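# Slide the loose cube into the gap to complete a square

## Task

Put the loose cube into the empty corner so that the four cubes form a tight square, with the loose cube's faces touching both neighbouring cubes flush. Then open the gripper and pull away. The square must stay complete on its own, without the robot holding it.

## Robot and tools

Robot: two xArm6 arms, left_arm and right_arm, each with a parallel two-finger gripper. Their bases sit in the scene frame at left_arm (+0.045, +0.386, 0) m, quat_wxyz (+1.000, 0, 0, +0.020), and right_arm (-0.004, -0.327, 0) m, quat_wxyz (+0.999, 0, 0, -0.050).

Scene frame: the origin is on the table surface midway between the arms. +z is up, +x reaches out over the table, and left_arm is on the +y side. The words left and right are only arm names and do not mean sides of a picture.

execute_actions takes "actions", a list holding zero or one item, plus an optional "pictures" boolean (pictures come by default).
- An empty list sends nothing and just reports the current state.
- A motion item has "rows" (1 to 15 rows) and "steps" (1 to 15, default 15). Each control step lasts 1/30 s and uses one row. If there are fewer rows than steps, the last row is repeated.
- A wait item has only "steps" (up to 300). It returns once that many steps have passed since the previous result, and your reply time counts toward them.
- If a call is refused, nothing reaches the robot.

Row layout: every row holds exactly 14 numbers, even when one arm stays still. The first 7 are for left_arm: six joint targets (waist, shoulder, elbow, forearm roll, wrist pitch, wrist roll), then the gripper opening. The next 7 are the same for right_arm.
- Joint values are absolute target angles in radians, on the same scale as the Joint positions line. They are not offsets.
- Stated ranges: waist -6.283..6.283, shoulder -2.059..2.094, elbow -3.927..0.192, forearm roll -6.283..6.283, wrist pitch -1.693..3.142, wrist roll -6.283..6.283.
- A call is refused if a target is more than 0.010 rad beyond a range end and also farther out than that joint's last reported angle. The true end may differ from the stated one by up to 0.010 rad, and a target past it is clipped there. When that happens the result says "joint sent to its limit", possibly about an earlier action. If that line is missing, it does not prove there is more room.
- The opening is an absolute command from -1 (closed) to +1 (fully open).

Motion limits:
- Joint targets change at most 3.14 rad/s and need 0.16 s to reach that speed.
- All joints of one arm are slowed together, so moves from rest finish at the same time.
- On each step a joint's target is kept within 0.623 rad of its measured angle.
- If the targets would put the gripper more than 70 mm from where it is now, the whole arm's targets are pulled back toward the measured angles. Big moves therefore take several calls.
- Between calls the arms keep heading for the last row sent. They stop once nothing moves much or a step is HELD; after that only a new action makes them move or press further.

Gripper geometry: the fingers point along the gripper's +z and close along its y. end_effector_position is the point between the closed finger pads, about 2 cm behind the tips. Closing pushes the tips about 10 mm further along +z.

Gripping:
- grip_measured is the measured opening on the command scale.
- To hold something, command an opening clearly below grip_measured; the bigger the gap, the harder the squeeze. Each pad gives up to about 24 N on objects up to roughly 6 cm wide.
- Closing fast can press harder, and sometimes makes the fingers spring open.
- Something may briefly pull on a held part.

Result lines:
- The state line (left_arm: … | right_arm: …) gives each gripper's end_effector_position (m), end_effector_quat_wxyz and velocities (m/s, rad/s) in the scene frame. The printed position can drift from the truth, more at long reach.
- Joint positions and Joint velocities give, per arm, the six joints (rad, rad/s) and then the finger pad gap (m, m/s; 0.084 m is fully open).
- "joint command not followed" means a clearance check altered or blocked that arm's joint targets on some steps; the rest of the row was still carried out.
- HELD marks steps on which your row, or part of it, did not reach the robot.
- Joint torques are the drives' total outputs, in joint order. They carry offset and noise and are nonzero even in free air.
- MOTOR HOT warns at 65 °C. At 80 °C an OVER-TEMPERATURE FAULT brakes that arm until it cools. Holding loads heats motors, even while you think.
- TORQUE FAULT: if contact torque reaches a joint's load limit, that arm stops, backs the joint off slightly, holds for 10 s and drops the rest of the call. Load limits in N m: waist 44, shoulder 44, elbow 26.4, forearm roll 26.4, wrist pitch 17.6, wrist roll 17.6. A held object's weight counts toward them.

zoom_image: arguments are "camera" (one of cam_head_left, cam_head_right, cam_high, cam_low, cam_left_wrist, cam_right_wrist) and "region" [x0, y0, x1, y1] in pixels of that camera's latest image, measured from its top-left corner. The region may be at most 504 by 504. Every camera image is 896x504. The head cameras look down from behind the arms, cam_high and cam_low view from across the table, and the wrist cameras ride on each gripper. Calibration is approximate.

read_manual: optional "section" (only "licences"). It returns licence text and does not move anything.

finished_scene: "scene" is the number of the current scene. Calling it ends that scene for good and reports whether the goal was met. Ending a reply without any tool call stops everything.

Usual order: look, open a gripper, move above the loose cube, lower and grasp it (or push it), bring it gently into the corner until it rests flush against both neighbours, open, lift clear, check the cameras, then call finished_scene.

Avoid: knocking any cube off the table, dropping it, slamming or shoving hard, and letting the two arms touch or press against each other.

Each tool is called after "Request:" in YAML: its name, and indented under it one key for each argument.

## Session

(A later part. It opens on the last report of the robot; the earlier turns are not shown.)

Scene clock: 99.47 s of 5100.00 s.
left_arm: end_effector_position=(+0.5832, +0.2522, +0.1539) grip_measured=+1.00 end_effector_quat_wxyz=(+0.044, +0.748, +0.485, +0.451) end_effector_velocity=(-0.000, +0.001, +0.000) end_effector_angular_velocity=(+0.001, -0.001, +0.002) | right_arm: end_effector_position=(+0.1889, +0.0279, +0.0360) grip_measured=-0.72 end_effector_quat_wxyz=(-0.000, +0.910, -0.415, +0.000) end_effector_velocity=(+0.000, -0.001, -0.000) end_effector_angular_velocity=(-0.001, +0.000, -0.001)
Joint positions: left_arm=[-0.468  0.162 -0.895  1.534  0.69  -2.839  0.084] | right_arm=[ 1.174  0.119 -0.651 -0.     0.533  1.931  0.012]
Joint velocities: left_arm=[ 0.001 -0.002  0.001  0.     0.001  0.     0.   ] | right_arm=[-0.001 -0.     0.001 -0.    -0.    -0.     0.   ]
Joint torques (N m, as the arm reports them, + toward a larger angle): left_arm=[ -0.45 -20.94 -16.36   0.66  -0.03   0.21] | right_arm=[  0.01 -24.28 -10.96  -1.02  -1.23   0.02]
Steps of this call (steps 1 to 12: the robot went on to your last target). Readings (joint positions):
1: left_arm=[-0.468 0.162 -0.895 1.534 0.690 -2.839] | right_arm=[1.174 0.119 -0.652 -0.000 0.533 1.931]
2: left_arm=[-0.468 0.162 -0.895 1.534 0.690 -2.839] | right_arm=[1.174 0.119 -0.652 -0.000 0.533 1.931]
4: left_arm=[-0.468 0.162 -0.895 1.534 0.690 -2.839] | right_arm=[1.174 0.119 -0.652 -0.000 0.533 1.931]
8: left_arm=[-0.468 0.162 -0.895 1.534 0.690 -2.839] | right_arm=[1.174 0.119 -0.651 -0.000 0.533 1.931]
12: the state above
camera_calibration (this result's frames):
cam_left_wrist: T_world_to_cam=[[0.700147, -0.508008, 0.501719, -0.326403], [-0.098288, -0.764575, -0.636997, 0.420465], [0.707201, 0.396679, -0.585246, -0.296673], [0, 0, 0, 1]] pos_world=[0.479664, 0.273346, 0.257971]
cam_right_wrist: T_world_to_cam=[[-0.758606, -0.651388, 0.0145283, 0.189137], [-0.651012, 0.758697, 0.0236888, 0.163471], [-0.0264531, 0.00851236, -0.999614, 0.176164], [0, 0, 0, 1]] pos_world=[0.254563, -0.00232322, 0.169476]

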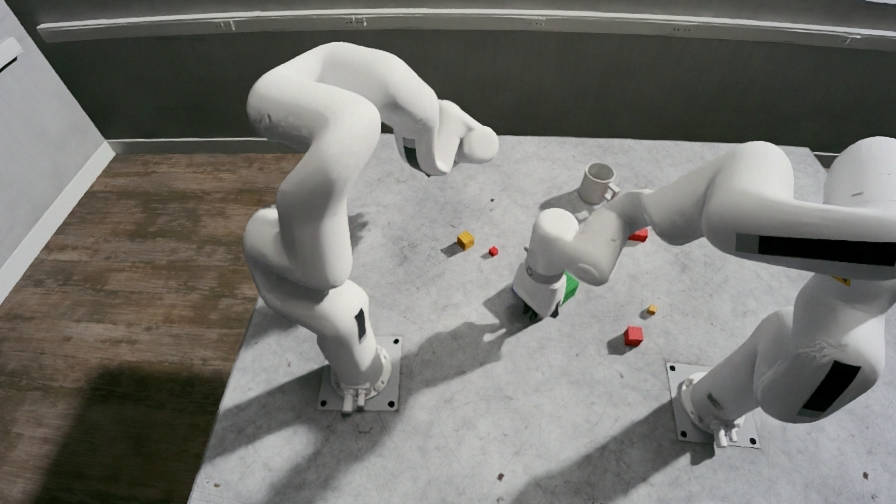

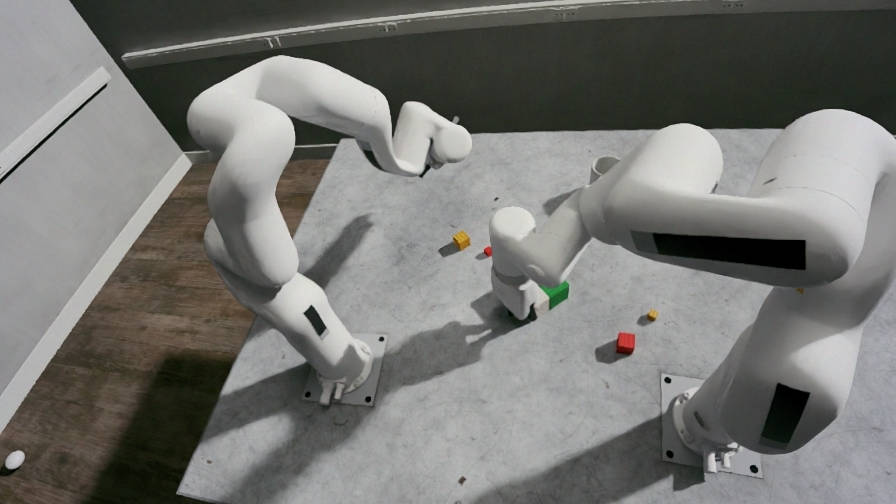

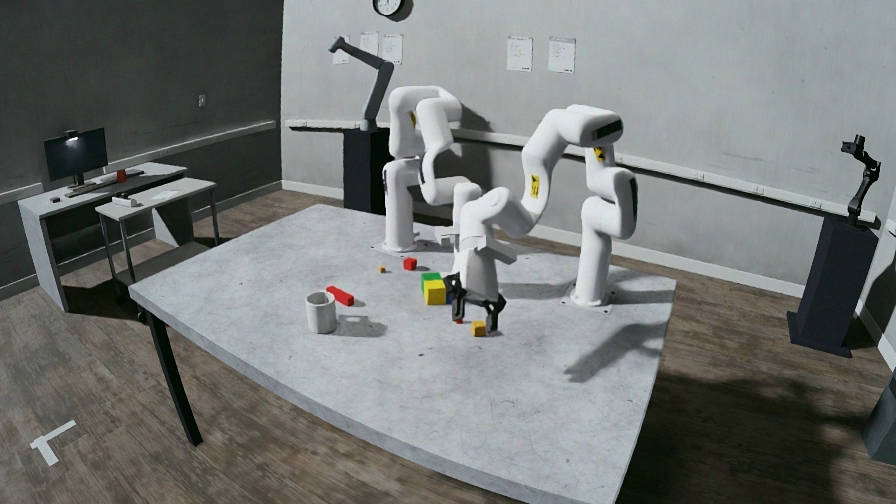

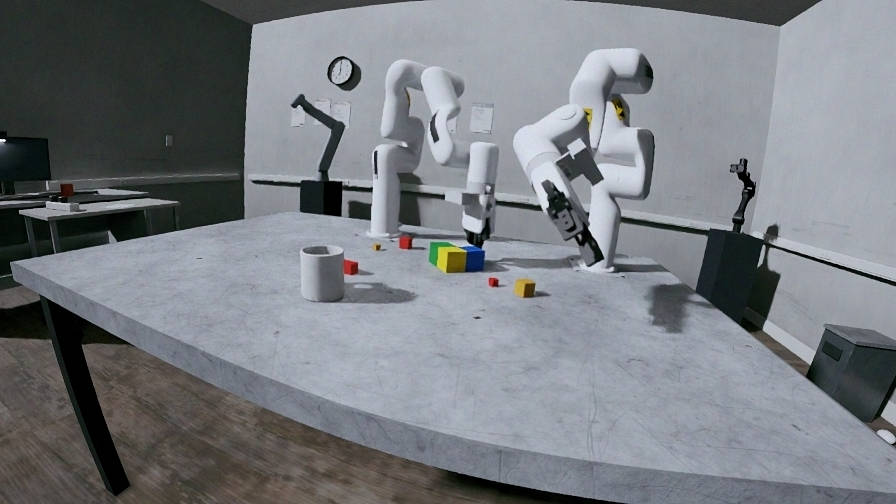

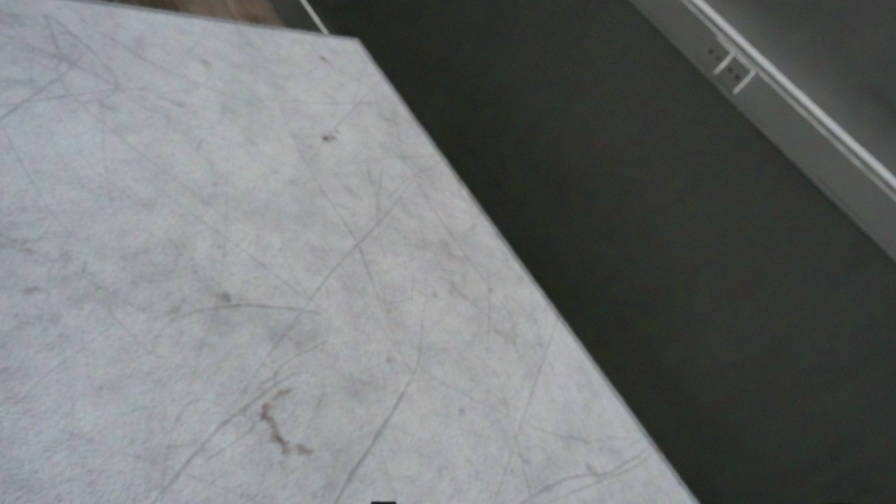

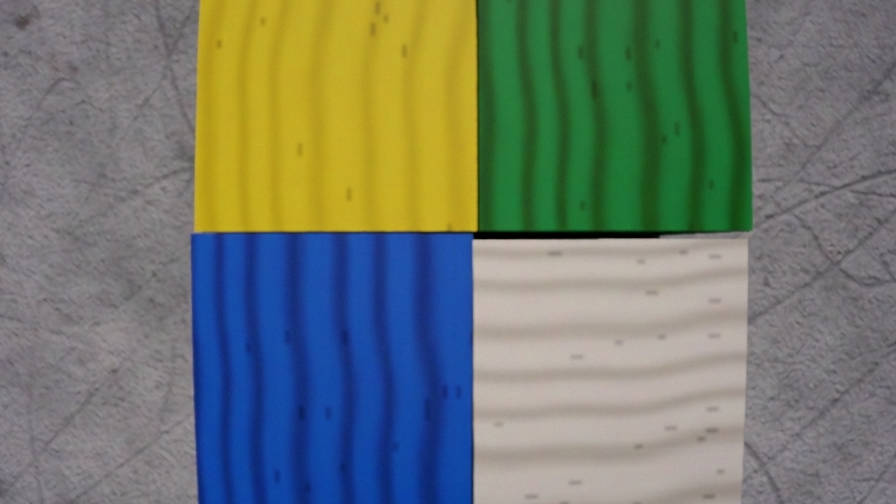

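Request:
execute_actions:
  actions:
    - {"rows":[[-0.468,0.162,-0.895,1.534,0.69,-2.839,1,1.1733,0.1185,-0.6512,0,0.5327,1.9303,-0.7],[-0.468,0.162,-0.895,1.534,0.69,-2.839,1,1.1727,0.1182,-0.6509,0,0.5327,1.9297,-0.7],[-0.468,0.162,-0.895,1.534,0.69,-2.839,1,1.1720,0.1179,-0.6505,0,0.5326,1.9290,-0.7],[-0.468,0.162,-0.895,1.534,0.69,-2.839,1,1.1712,0.1176,-0.6500,0,0.5324,1.9282,-0.7],[-0.468,0.162,-0.895,1.534,0.69,-2.839,1,1.1706,0.1173,-0.6497,0,0.5324,1.9276,-0.7],[-0.468,0.162,-0.895,1.534,0.69,-2.839,1,1.1703,0.1172,-0.6495,0,0.5323,1.9273,-0.7]],"steps":15}
  pictures: false

Request:
execute_actions:
  actions:
    - {"steps":8}

Request:
zoom_image:
  camera: "cam_right_wrist"
  region: [430, 200, 556, 270]

Request:
zoom_image:
  camera: "cam_right_wrist"
  region: [650, 200, 776, 270]

Scene clock: 106.23 s of 5100.00 s.
left_arm: end_effector_position=(+0.5832, +0.2522, +0.1539) grip_measured=+1.00 end_effector_quat_wxyz=(+0.044, +0.748, +0.485, +0.451) end_effector_velocity=(-0.000, +0.000, -0.001) end_effector_angular_velocity=(-0.000, +0.002, +0.001) | right_arm: end_effector_position=(+0.1898, +0.0268, +0.0360) grip_measured=-0.72 end_effector_quat_wxyz=(+0.000, +0.910, -0.416, +0.000) end_effector_velocity=(+0.000, -0.000, -0.000) end_effector_angular_velocity=(-0.000, -0.000, +0.000)
Joint positions: left_arm=[-0.468  0.162 -0.895  1.534  0.69  -2.839  0.084] | right_arm=[ 1.17   0.117 -0.65   0.     0.532  1.927  0.012]
Joint velocities: left_arm=[ 0.     0.001  0.001 -0.001  0.    -0.    -0.   ] | right_arm=[-0.001 -0.     0.    -0.    -0.    -0.001 -0.   ]
Joint torques (N m, as the arm reports them, + toward a larger angle): left_arm=[ -0.31 -20.92 -16.43   0.71  -0.08   0.26] | right_arm=[ -0.97 -24.16 -11.06  -0.55  -1.07   0.13]
Steps of this call (steps 1 to 15: the robot went on to your last target; steps 16 to 90: nothing new was sent; then 3.27 s passed at rest; steps 91 to 105: all 15 steps of this action). Readings (joint positions):
91: left_arm=[-0.468 0.162 -0.895 1.534 0.690 -2.839] | right_arm=[1.174 0.119 -0.651 -0.000 0.533 1.931]
92: left_arm=[-0.468 0.162 -0.895 1.534 0.690 -2.839] | right_arm=[1.174 0.119 -0.651 0.000 0.533 1.931]
94: left_arm=[-0.468 0.162 -0.895 1.534 0.690 -2.839] | right_arm=[1.173 0.118 -0.651 0.000 0.533 1.930]
98: left_arm=[-0.468 0.162 -0.895 1.534 0.690 -2.839] | right_arm=[1.171 0.117 -0.650 0.000 0.532 1.928]
105: the state above

Scene clock: 106.50 s of 5100.00 s.
left_arm: end_effector_position=(+0.5832, +0.2522, +0.1539) grip_measured=+1.00 end_effector_quat_wxyz=(+0.044, +0.748, +0.485, +0.451) end_effector_velocity=(+0.001, +0.000, +0.001) end_effector_angular_velocity=(+0.000, -0.002, +0.001) | right_arm: end_effector_position=(+0.1898, +0.0268, +0.0360) grip_measured=-0.72 end_effector_quat_wxyz=(+0.000, +0.910, -0.416, +0.000) end_effector_velocity=(-0.000, -0.000, -0.000) end_effector_angular_velocity=(-0.001, +0.000, +0.000)
Joint positions: left_arm=[-0.468  0.162 -0.895  1.534  0.69  -2.839  0.084] | right_arm=[ 1.17   0.117 -0.649  0.     0.532  1.927  0.012]
Joint velocities: left_arm=[-0.    -0.    -0.002 -0.     0.002 -0.     0.   ] | right_arm=[ 0.     0.     0.001 -0.001 -0.     0.    -0.   ]
Joint torques (N m, as the arm reports them, + toward a larger angle): left_arm=[ -0.36 -21.17 -16.35   0.8   -0.05   0.12] | right_arm=[  0.04 -23.57 -11.21  -0.36  -1.33  -0.13]
Steps of this call (steps 1 to 8: the robot went on to your last target). Readings (joint positions):
1: left_arm=[-0.468 0.162 -0.895 1.534 0.690 -2.839] | right_arm=[1.170 0.117 -0.650 0.000 0.532 1.927]
2: left_arm=[-0.468 0.162 -0.895 1.534 0.690 -2.839] | right_arm=[1.170 0.117 -0.650 0.000 0.532 1.927]
4: left_arm=[-0.468 0.162 -0.895 1.534 0.690 -2.839] | right_arm=[1.170 0.117 -0.649 0.000 0.532 1.927]
8: the state above
camera_calibration (this result's frames):
cam_left_wrist: T_world_to_cam=[[0.700147, -0.508008, 0.501719, -0.326403], [-0.098288, -0.764574, -0.636997, 0.420465], [0.707201, 0.396679, -0.585246, -0.296673], [0, 0, 0, 1]] pos_world=[0.479664, 0.273346, 0.257971]
cam_right_wrist: T_world_to_cam=[[-0.75863, -0.651359, 0.0145778, 0.189115], [-0.650983, 0.758723, 0.0236716, 0.164916], [-0.0264792, 0.00846806, -0.999613, 0.176192], [0, 0, 0, 1]] pos_world=[0.255491, -0.00343575, 0.169463]

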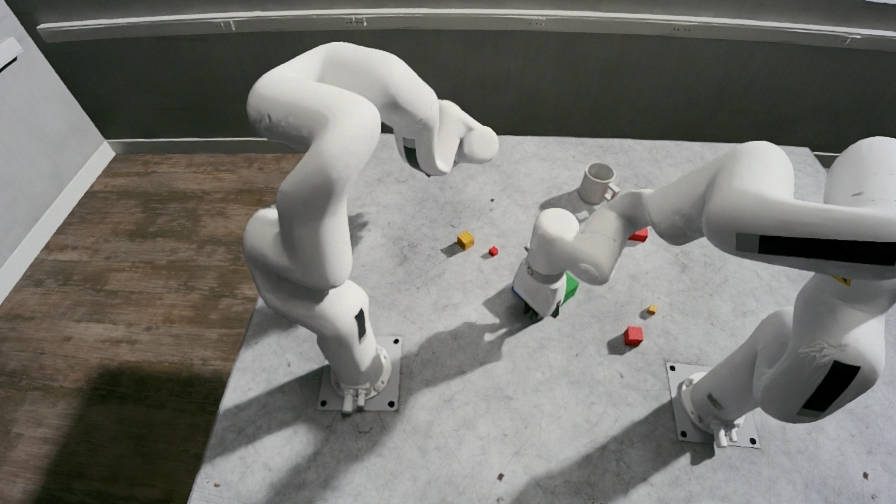

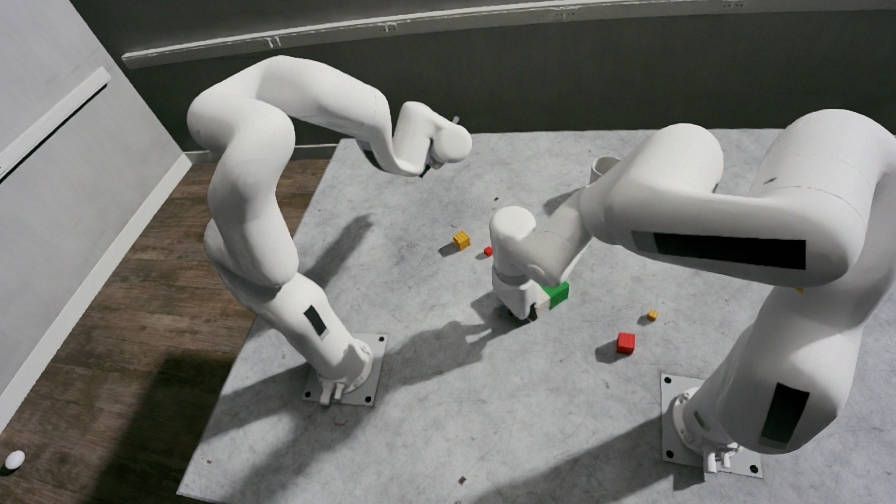

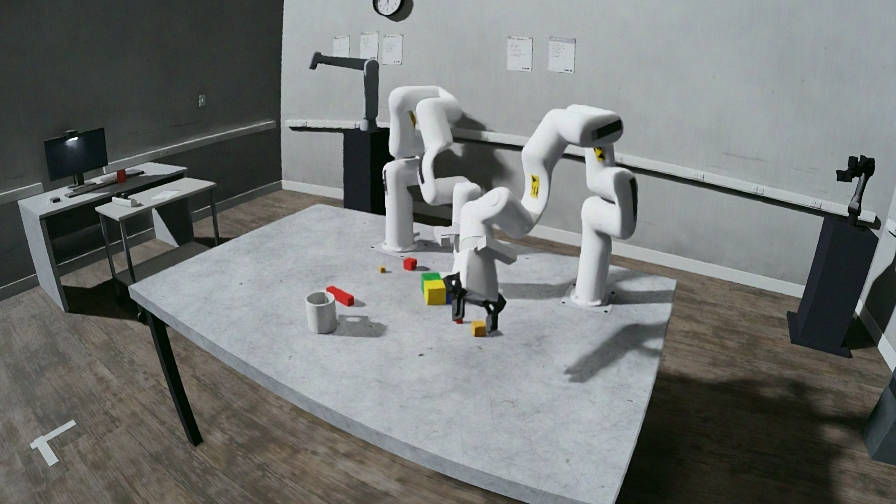

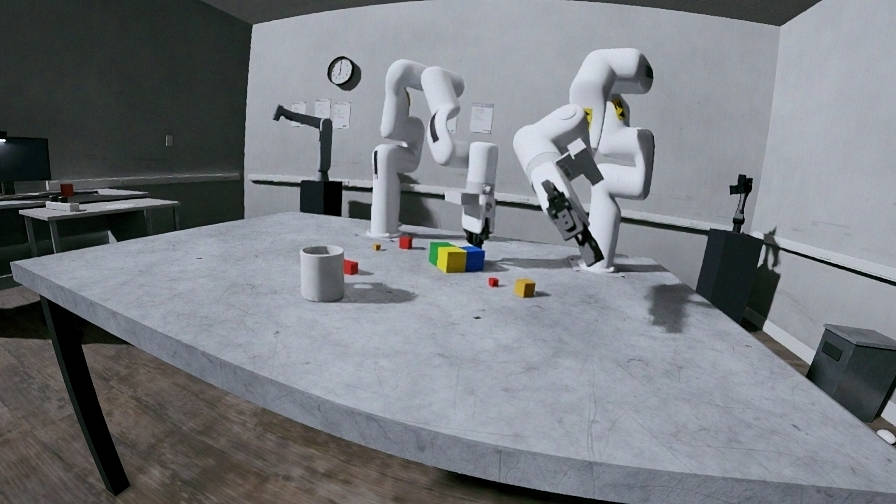

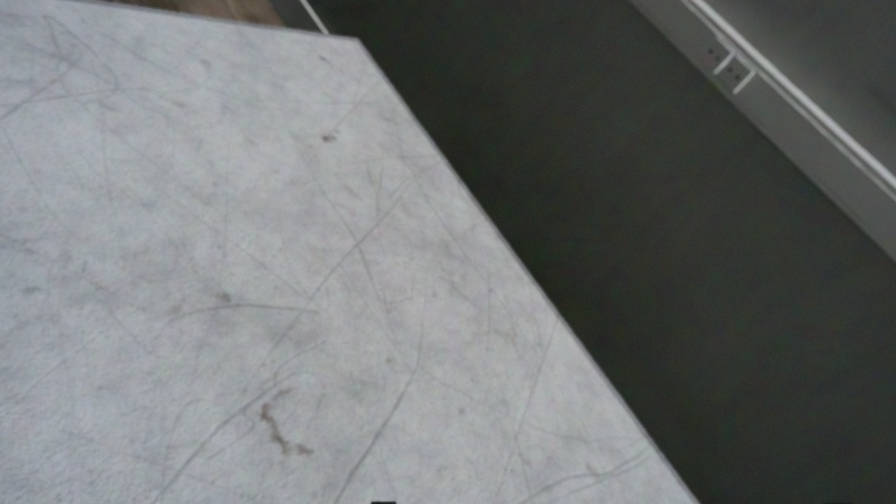

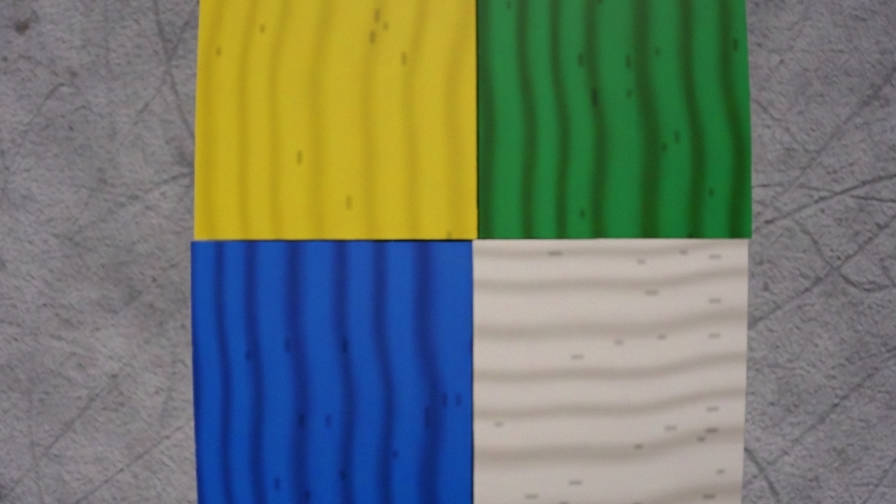

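Region (430, 200, 556, 270) of cam_right_wrist's 896x504 image, scaled by 4.000, with more detail than that image has.

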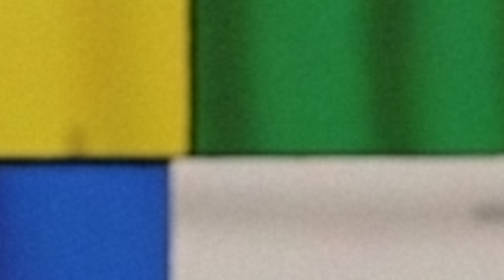

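Region (650, 200, 776, 270) of cam_right_wrist's 896x504 image, scaled by 4.000, with more detail than that image has.

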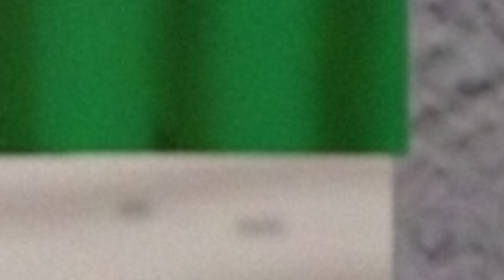

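Request:
execute_actions:
  actions:
    - {"rows":[[-0.468,0.162,-0.895,1.534,0.69,-2.839,1,1.1713,0.1176,-0.6501,0,0.5325,1.9283,-0.7],[-0.468,0.162,-0.895,1.534,0.69,-2.839,1,1.1739,0.1187,-0.6515,0,0.5328,1.9309,-0.7],[-0.468,0.162,-0.895,1.534,0.69,-2.839,1,1.1772,0.1201,-0.6534,0,0.5333,1.9342,-0.7],[-0.468,0.162,-0.895,1.534,0.69,-2.839,1,1.1805,0.1197,-0.6556,0,0.5359,1.9375,-0.7],[-0.468,0.162,-0.895,1.534,0.69,-2.839,1,1.1831,0.1159,-0.6580,0,0.5421,1.9401,-0.7],[-0.468,0.162,-0.895,1.534,0.69,-2.839,1,1.1841,0.1087,-0.6601,0,0.5514,1.9411,-0.7],[-0.468,0.162,-0.895,1.534,0.69,-2.839,1,1.1841,0.0990,-0.6620,0,0.5630,1.9411,-0.7],[-0.468,0.162,-0.895,1.534,0.69,-2.839,1,1.1841,0.0876,-0.6643,0,0.5767,1.9411,-0.7],[-0.468,0.162,-0.895,1.534,0.69,-2.839,1,1.1841,0.0749,-0.6668,0,0.5919,1.9411,-0.7],[-0.468,0.162,-0.895,1.534,0.69,-2.839,1,1.1841,0.0616,-0.6695,0,0.6079,1.9411,-0.7],[-0.468,0.162,-0.895,1.534,0.69,-2.839,1,1.1841,0.0479,-0.6721,0,0.6242,1.9411,-0.7],[-0.468,0.162,-0.895,1.534,0.69,-2.839,1,1.1841,0.0346,-0.6748,0,0.6402,1.9411,-0.7],[-0.468,0.162,-0.895,1.534,0.69,-2.839,1,1.1841,0.0219,-0.6773,0,0.6554,1.9411,-0.7],[-0.468,0.162,-0.895,1.534,0.69,-2.839,1,1.1841,0.0105,-0.6796,0,0.6691,1.9411,-0.7],[-0.468,0.162,-0.895,1.534,0.69,-2.839,1,1.1841,0.0008,-0.6815,0,0.6807,1.9411,-0.7]],"steps":15}
  pictures: false

Request:
execute_actions:
  actions:
    - {"rows":[[-0.468,0.162,-0.895,1.534,0.69,-2.839,1,1.1833,-0.0056,-0.6846,0,0.6902,1.9477,-0.7],[-0.468,0.162,-0.895,1.534,0.69,-2.839,1,1.1810,-0.0070,-0.6901,0,0.6971,1.9666,-0.7],[-0.468,0.162,-0.895,1.534,0.69,-2.839,1,1.1774,-0.0031,-0.6976,0,0.7007,1.9968,-0.7],[-0.468,0.162,-0.895,1.534,0.69,-2.839,1,1.1726,0.0044,-0.7073,0,0.7029,2.0373,-0.7],[-0.468,0.162,-0.895,1.534,0.69,-2.839,1,1.1666,0.0135,-0.7192,0,0.7057,2.0870,-0.7],[-0.468,0.162,-0.895,1.534,0.69,-2.839,1,1.1597,0.0242,-0.7331,0,0.7089,2.1448,-0.7],[-0.468,0.162,-0.895,1.534,0.69,-2.839,1,1.1520,0.0361,-0.7486,0,0.7125,2.2095,-0.7],[-0.468,0.162,-0.895,1.534,0.69,-2.839,1,1.1435,0.0492,-0.7655,0,0.7163,2.2802,-0.7],[-0.468,0.162,-0.895,1.534,0.69,-2.839,1,1.1345,0.0631,-0.7836,0,0.7205,2.3557,-0.7],[-0.468,0.162,-0.895,1.534,0.69,-2.839,1,1.1250,0.0777,-0.8026,0,0.7249,2.4349,-0.7],[-0.468,0.162,-0.895,1.534,0.69,-2.839,1,1.1152,0.0928,-0.8222,0,0.7294,2.5169,-0.7],[-0.468,0.162,-0.895,1.534,0.69,-2.839,1,1.1052,0.1082,-0.8422,0,0.7340,2.6005,-0.7],[-0.468,0.162,-0.895,1.534,0.69,-2.839,1,1.0951,0.1238,-0.8624,0,0.7386,2.6846,-0.7],[-0.468,0.162,-0.895,1.534,0.69,-2.839,1,1.0851,0.1392,-0.8824,0,0.7432,2.7682,-0.7],[-0.468,0.162,-0.895,1.534,0.69,-2.839,1,1.0753,0.1543,-0.9020,0,0.7477,2.8502,-0.7]],"steps":15}
  pictures: false

Request:
execute_actions:
  actions:
    - {"rows":[[-0.468,0.162,-0.895,1.534,0.69,-2.839,1,1.0658,0.1689,-0.9210,0,0.7521,2.9294,-0.7],[-0.468,0.162,-0.895,1.534,0.69,-2.839,1,1.0568,0.1828,-0.9391,0,0.7563,3.0049,-0.7],[-0.468,0.162,-0.895,1.534,0.69,-2.839,1,1.0483,0.1959,-0.9560,0,0.7601,3.0756,-0.7],[-0.468,0.162,-0.895,1.534,0.69,-2.839,1,1.0406,0.2078,-0.9715,0,0.7637,3.1403,-0.7],[-0.468,0.162,-0.895,1.534,0.69,-2.839,1,1.0337,0.2185,-0.9854,0,0.7669,3.1981,-0.7],[-0.468,0.162,-0.895,1.534,0.69,-2.839,1,1.0277,0.2276,-0.9973,0,0.7697,3.2478,-0.7],[-0.468,0.162,-0.895,1.534,0.69,-2.839,1,1.0229,0.2351,-1.0070,0,0.7719,3.2883,-0.7],[-0.468,0.162,-0.895,1.534,0.69,-2.839,1,1.0193,0.2407,-1.0142,0,0.7735,3.3185,-0.7],[-0.468,0.162,-0.895,1.534,0.69,-2.839,1,1.0170,0.2442,-1.0187,0,0.7745,3.3374,-0.7],[-0.468,0.162,-0.895,1.534,0.69,-2.839,1,1.0162,0.2454,-1.0203,0,0.7749,3.3440,-0.7]],"steps":12}
  pictures: false

Request:
execute_actions:
  actions:
    - {"rows":[[-0.468,0.162,-0.895,1.534,0.69,-2.839,1,1.0162,0.2467,-1.0200,0,0.7733,3.3440,-0.7],[-0.468,0.162,-0.895,1.534,0.69,-2.839,1,1.0162,0.2505,-1.0192,0,0.7687,3.3440,-0.7],[-0.468,0.162,-0.895,1.534,0.69,-2.839,1,1.0162,0.2562,-1.0178,0,0.7616,3.3440,-0.7],[-0.468,0.162,-0.895,1.534,0.69,-2.839,1,1.0162,0.2636,-1.0162,0,0.7526,3.3440,-0.7],[-0.468,0.162,-0.895,1.534,0.69,-2.839,1,1.0162,0.2724,-1.0142,0,0.7418,3.3440,-0.7],[-0.468,0.162,-0.895,1.534,0.69,-2.839,1,1.0162,0.2820,-1.0120,0,0.7300,3.3440,-0.7],[-0.468,0.162,-0.895,1.534,0.69,-2.839,1,1.0162,0.2922,-1.0097,0,0.7175,3.3440,-0.7],[-0.468,0.162,-0.895,1.534,0.69,-2.839,1,1.0162,0.3026,-1.0073,0,0.7047,3.3440,-0.7],[-0.468,0.162,-0.895,1.534,0.69,-2.839,1,1.0162,0.3128,-1.0050,0,0.6922,3.3440,-0.7],[-0.468,0.162,-0.895,1.534,0.69,-2.839,1,1.0162,0.3224,-1.0028,0,0.6804,3.3440,-0.7],[-0.468,0.162,-0.895,1.534,0.69,-2.839,1,1.0162,0.3312,-1.0008,0,0.6696,3.3440,-0.7],[-0.468,0.162,-0.895,1.534,0.69,-2.839,1,1.0162,0.3386,-0.9992,0,0.6606,3.3440,-0.7],[-0.468,0.162,-0.895,1.534,0.69,-2.839,1,1.0162,0.3443,-0.9978,0,0.6535,3.3440,-0.7],[-0.468,0.162,-0.895,1.534,0.69,-2.839,1,1.0162,0.3481,-0.9970,0,0.6489,3.3440,-0.7],[-0.468,0.162,-0.895,1.534,0.69,-2.839,1,1.0162,0.3494,-0.9967,0,0.6473,3.3440,-0.7]],"steps":15}
  pictures: false

Request:
execute_actions:
  actions:
    - {"steps":18}

Request:
zoom_image:
  camera: "cam_right_wrist"
  region: [430, 160, 556, 250]

Scene clock: 120.60 s of 5100.00 s.
left_arm: end_effector_position=(+0.5832, +0.2522, +0.1539) grip_measured=+1.00 end_effector_quat_wxyz=(+0.044, +0.748, +0.485, +0.451) end_effector_velocity=(+0.000, -0.001, +0.000) end_effector_angular_velocity=(+0.000, -0.001, -0.002) | right_arm: end_effector_position=(+0.1866, +0.0325, +0.0676) grip_measured=-0.72 end_effector_quat_wxyz=(-0.001, +0.910, -0.416, +0.000) end_effector_velocity=(+0.001, +0.002, +0.145) end_effector_angular_velocity=(+0.013, -0.007, -0.001)
Joint positions: left_arm=[-0.468  0.162 -0.895  1.534  0.69  -2.839  0.084] | right_arm=[ 1.184  0.04  -0.674 -0.     0.633  1.941  0.012]
Joint velocities: left_arm=[-0.001 -0.    -0.     0.001 -0.    -0.     0.   ] | right_arm=[ 0.001 -0.374 -0.078 -0.     0.437  0.001 -0.   ]
Joint torques (N m, as the arm reports them, + toward a larger angle): left_arm=[ -0.26 -21.04 -16.37   0.83   0.01   0.09] | right_arm=[ -0.33 -22.12 -11.92  -0.8   -1.23  -0.03]
Steps of this call (steps 1 to 15: the robot went on to your last target; steps 16 to 90: nothing new was sent; then 10.60 s passed at rest; steps 91 to 105: all 15 steps of this action). Readings (joint positions):
91: left_arm=[-0.468 0.162 -0.895 1.534 0.690 -2.839] | right_arm=[1.170 0.117 -0.650 0.000 0.532 1.927]
92: left_arm=[-0.468 0.162 -0.895 1.534 0.690 -2.839] | right_arm=[1.170 0.117 -0.650 -0.000 0.532 1.928]
94: left_arm=[-0.468 0.162 -0.895 1.534 0.690 -2.839] | right_arm=[1.173 0.118 -0.651 -0.000 0.533 1.930]
98: left_arm=[-0.468 0.162 -0.895 1.534 0.690 -2.839] | right_arm=[1.181 0.113 -0.657 -0.000 0.546 1.938]
105: the state above

Scene clock: 121.10 s of 5100.00 s.
left_arm: end_effector_position=(+0.5832, +0.2522, +0.1539) grip_measured=+1.00 end_effector_quat_wxyz=(+0.044, +0.748, +0.485, +0.451) end_effector_velocity=(+0.001, +0.000, +0.001) end_effector_angular_velocity=(-0.001, -0.002, +0.001) | right_arm: end_effector_position=(+0.2258, +0.0472, +0.0898) grip_measured=-0.72 end_effector_quat_wxyz=(+0.000, +0.748, -0.663, +0.000) end_effector_velocity=(+0.171, +0.058, +0.005) end_effector_angular_velocity=(+0.003, -0.003, -2.437)
Joint positions: left_arm=[-0.468  0.162 -0.895  1.534  0.69  -2.839  0.084] | right_arm=[ 1.121  0.085 -0.811  0.     0.727  2.471  0.012]
Joint velocities: left_arm=[ 0.001 -0.    -0.001 -0.     0.    -0.     0.   ] | right_arm=[-0.263  0.4   -0.526  0.     0.121  2.174 -0.   ]
Joint torques (N m, as the arm reports them, + toward a larger angle): left_arm=[ -0.37 -20.95 -16.39   0.76   0.04   0.17] | right_arm=[ -0.36 -24.33 -12.63  -0.61  -1.75   0.34]
Steps of this call (steps 1 to 15: all 15 steps of this action). Readings (joint positions):
1: left_arm=[-0.468 0.162 -0.895 1.534 0.690 -2.839] | right_arm=[1.184 0.028 -0.677 -0.000 0.647 1.941]
2: left_arm=[-0.468 0.162 -0.895 1.534 0.690 -2.839] | right_arm=[1.184 0.017 -0.679 -0.000 0.660 1.942]
4: left_arm=[-0.468 0.162 -0.895 1.534 0.690 -2.839] | right_arm=[1.182 0.002 -0.686 -0.000 0.681 1.957]
8: left_arm=[-0.468 0.162 -0.895 1.534 0.690 -2.839] | right_arm=[1.170 0.011 -0.712 0.000 0.701 2.062]
15: the state above

Scene clock: 121.50 s of 5100.00 s.
left_arm: end_effector_position=(+0.5832, +0.2522, +0.1539) grip_measured=+1.00 end_effector_quat_wxyz=(+0.044, +0.748, +0.485, +0.451) end_effector_velocity=(+0.000, +0.000, +0.001) end_effector_angular_velocity=(-0.000, -0.001, +0.001) | right_arm: end_effector_position=(+0.2907, +0.0626, +0.0883) grip_measured=-0.72 end_effector_quat_wxyz=(-0.000, -0.385, +0.923, -0.000) end_effector_velocity=(+0.076, +0.010, -0.005) end_effector_angular_velocity=(+0.001, -0.001, -1.003)
Joint positions: left_arm=[-0.468  0.162 -0.895  1.534  0.69  -2.839  0.084] | right_arm=[ 1.024  0.233 -1.004 -0.     0.771  3.275  0.012]
Joint velocities: left_arm=[ 0.001 -0.001  0.     0.     0.     0.    -0.   ] | right_arm=[-0.112  0.167 -0.217 -0.     0.048  0.891  0.   ]
Joint torques (N m, as the arm reports them, + toward a larger angle): left_arm=[ -0.27 -20.76 -16.46   0.78  -0.06   0.29] | right_arm=[  1.22 -30.92 -11.55  -0.56  -1.6   -1.69]
Steps of this call (steps 1 to 12: all 12 steps of this action). Readings (joint positions):
1: left_arm=[-0.468 0.162 -0.895 1.534 0.690 -2.839] | right_arm=[1.112 0.099 -0.829 0.000 0.731 2.545]
2: left_arm=[-0.468 0.162 -0.895 1.534 0.690 -2.839] | right_arm=[1.103 0.113 -0.847 0.000 0.735 2.621]
4: left_arm=[-0.468 0.162 -0.895 1.534 0.690 -2.839] | right_arm=[1.084 0.141 -0.884 0.000 0.743 2.776]
8: left_arm=[-0.468 0.162 -0.895 1.534 0.690 -2.839] | right_arm=[1.049 0.195 -0.955 -0.000 0.760 3.070]
12: the state above

Scene clock: 122.00 s of 5100.00 s.
left_arm: end_effector_position=(+0.5832, +0.2522, +0.1539) grip_measured=+1.00 end_effector_quat_wxyz=(+0.044, +0.748, +0.485, +0.451) end_effector_velocity=(+0.000, -0.001, +0.001) end_effector_angular_velocity=(+0.000, -0.001, -0.002) | right_arm: end_effector_position=(+0.2956, +0.0632, +0.0448) grip_measured=-0.72 end_effector_quat_wxyz=(-0.001, -0.350, +0.937, -0.001) end_effector_velocity=(-0.004, -0.006, -0.096) end_effector_angular_velocity=(-0.009, +0.007, -0.005)
Joint positions: left_arm=[-0.468  0.162 -0.895  1.534  0.69  -2.839  0.084] | right_arm=[ 1.016  0.334 -0.999  0.     0.667  3.344  0.012]
Joint velocities: left_arm=[-0.    -0.    -0.001  0.001 -0.     0.    -0.   ] | right_arm=[-0.002  0.199  0.046  0.    -0.235  0.003  0.   ]
Joint torques (N m, as the arm reports them, + toward a larger angle): left_arm=[ -0.12 -20.97 -16.51   0.81  -0.1    0.16] | right_arm=[ -0.26 -33.2  -13.17  -0.55  -1.46  -0.07]
Steps of this call (steps 1 to 15: all 15 steps of this action). Readings (joint positions):
1: left_arm=[-0.468 0.162 -0.895 1.534 0.690 -2.839] | right_arm=[1.021 0.238 -1.010 -0.000 0.772 3.299]
2: left_arm=[-0.468 0.162 -0.895 1.534 0.690 -2.839] | right_arm=[1.019 0.241 -1.013 -0.000 0.773 3.314]
4: left_arm=[-0.468 0.162 -0.895 1.534 0.690 -2.839] | right_arm=[1.018 0.246 -1.017 -0.000 0.769 3.331]
8: left_arm=[-0.468 0.162 -0.895 1.534 0.690 -2.839] | right_arm=[1.017 0.271 -1.014 -0.000 0.742 3.341]
15: the state above

Scene clock: 122.60 s of 5100.00 s.
left_arm: end_effector_position=(+0.5832, +0.2522, +0.1539) grip_measured=+1.00 end_effector_quat_wxyz=(+0.044, +0.748, +0.485, +0.451) end_effector_velocity=(+0.000, -0.000, -0.000) end_effector_angular_velocity=(+0.001, +0.000, +0.000) | right_arm: end_effector_position=(+0.2960, +0.0636, +0.0381) grip_measured=-0.72 end_effector_quat_wxyz=(+0.000, -0.349, +0.937, +0.000) end_effector_velocity=(-0.000, -0.000, -0.000) end_effector_angular_velocity=(-0.000, +0.000, -0.000)
Joint positions: left_arm=[-0.468  0.162 -0.895  1.534  0.69  -2.839  0.084] | right_arm=[ 1.016  0.349 -0.997 -0.     0.647  3.344  0.012]
Joint velocities: left_arm=[-0.     0.001 -0.001 -0.     0.001  0.     0.   ] | right_arm=[-0.     0.001 -0.     0.    -0.    -0.    -0.   ]
Joint torques (N m, as the arm reports them, + toward a larger angle): left_arm=[ -0.15 -20.98 -16.34   0.67  -0.1    0.18] | right_arm=[ -0.55 -30.24 -12.23  -0.46  -1.45   0.23]
Steps of this call (steps 1 to 18: the robot went on to your last target). Readings (joint positions):
1: left_arm=[-0.468 0.162 -0.895 1.534 0.690 -2.839] | right_arm=[1.016 0.340 -0.998 0.000 0.661 3.344]
2: left_arm=[-0.468 0.162 -0.895 1.534 0.690 -2.839] | right_arm=[1.016 0.344 -0.997 0.000 0.656 3.344]
4: left_arm=[-0.468 0.162 -0.895 1.534 0.690 -2.839] | right_arm=[1.016 0.347 -0.997 0.000 0.651 3.344]
8: left_arm=[-0.468 0.162 -0.895 1.534 0.690 -2.839] | right_arm=[1.016 0.348 -0.997 -0.000 0.648 3.344]
18: the state above
camera_calibration (this result's frames):
cam_left_wrist: T_world_to_cam=[[0.700147, -0.508008, 0.501719, -0.326403], [-0.0982881, -0.764574, -0.636997, 0.420465], [0.707201, 0.396679, -0.585246, -0.296673], [0, 0, 0, 1]] pos_world=[0.479664, 0.273346, 0.257971]
cam_right_wrist: T_world_to_cam=[[-0.651356, 0.758632, 0.014596, 0.172217], [0.758723, 0.650975, 0.0238755, -0.204394], [0.00861109, 0.0266258, -0.999608, 0.169248], [0, 0, 0, 1]] pos_world=[0.265795, -0.0020997, 0.171548]

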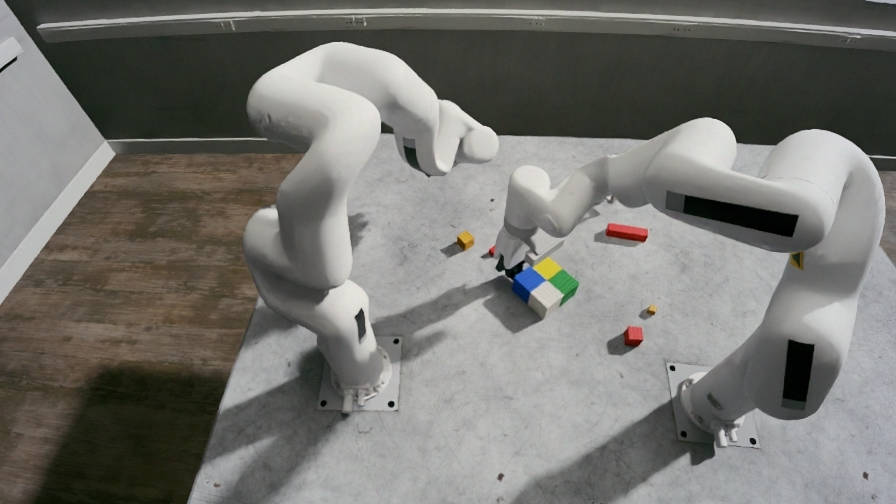

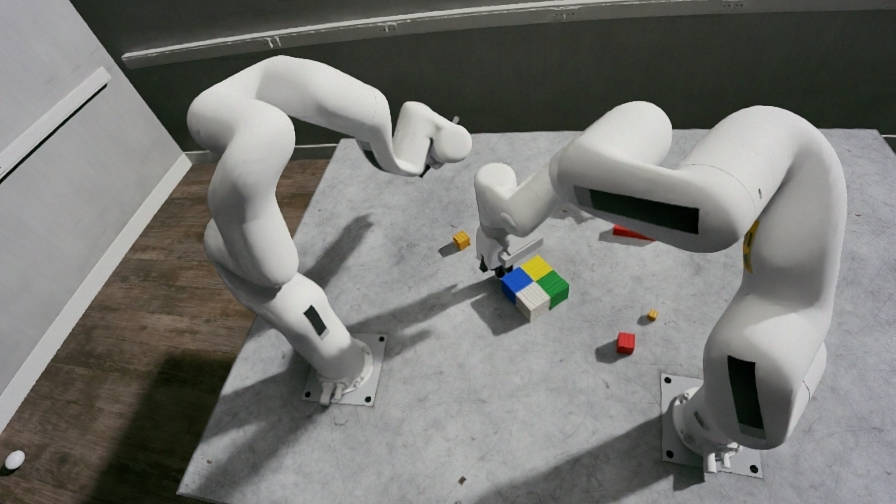

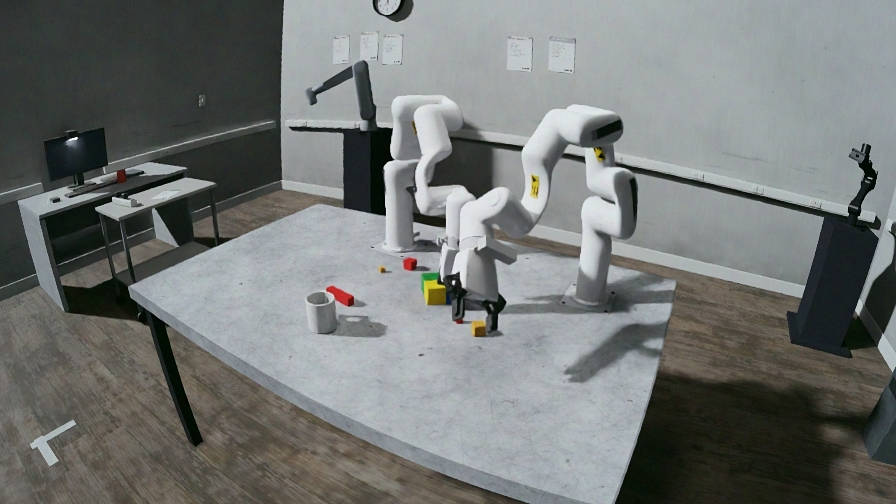

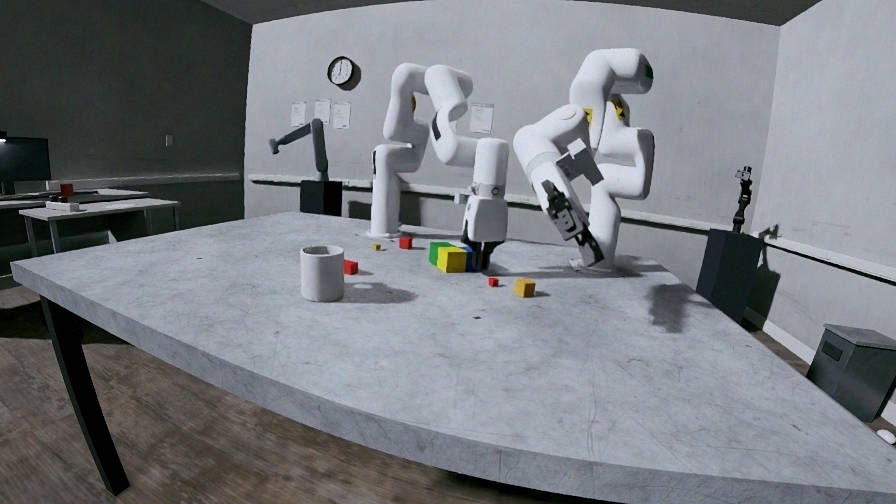

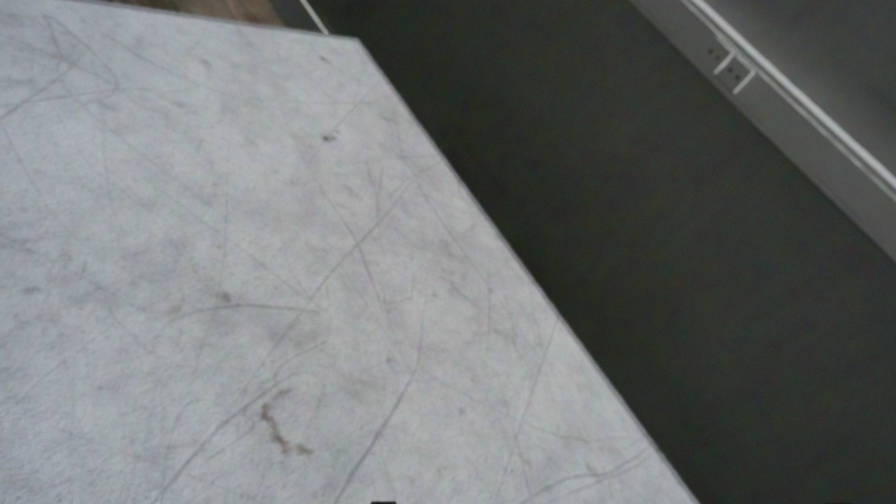

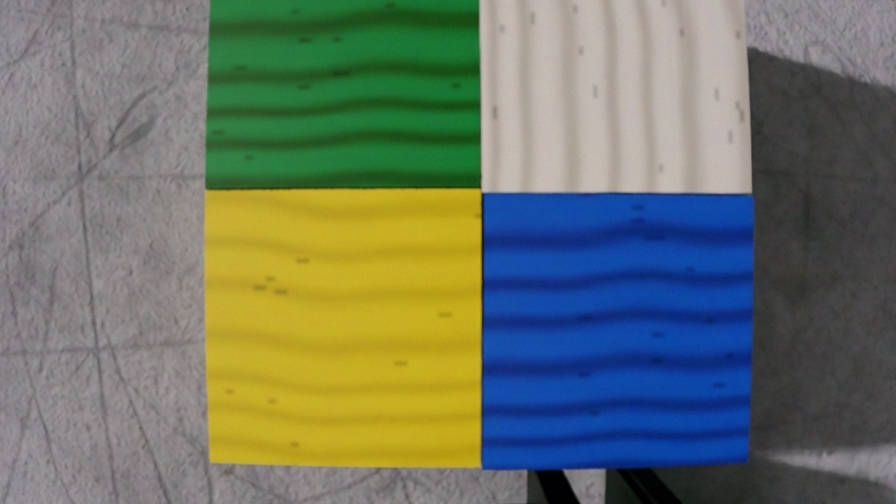

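Region (430, 160, 556, 250) of cam_right_wrist's 896x504 image, scaled by 4.000, with more detail than that image has; it fills the top 360 rows of this view, and the rest is white.

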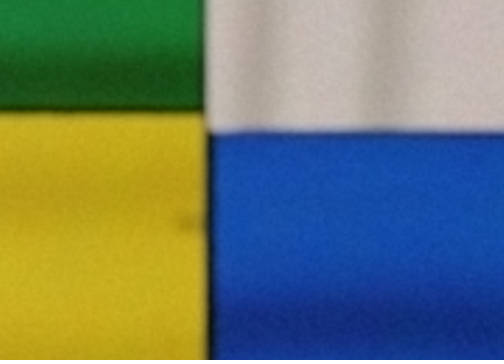

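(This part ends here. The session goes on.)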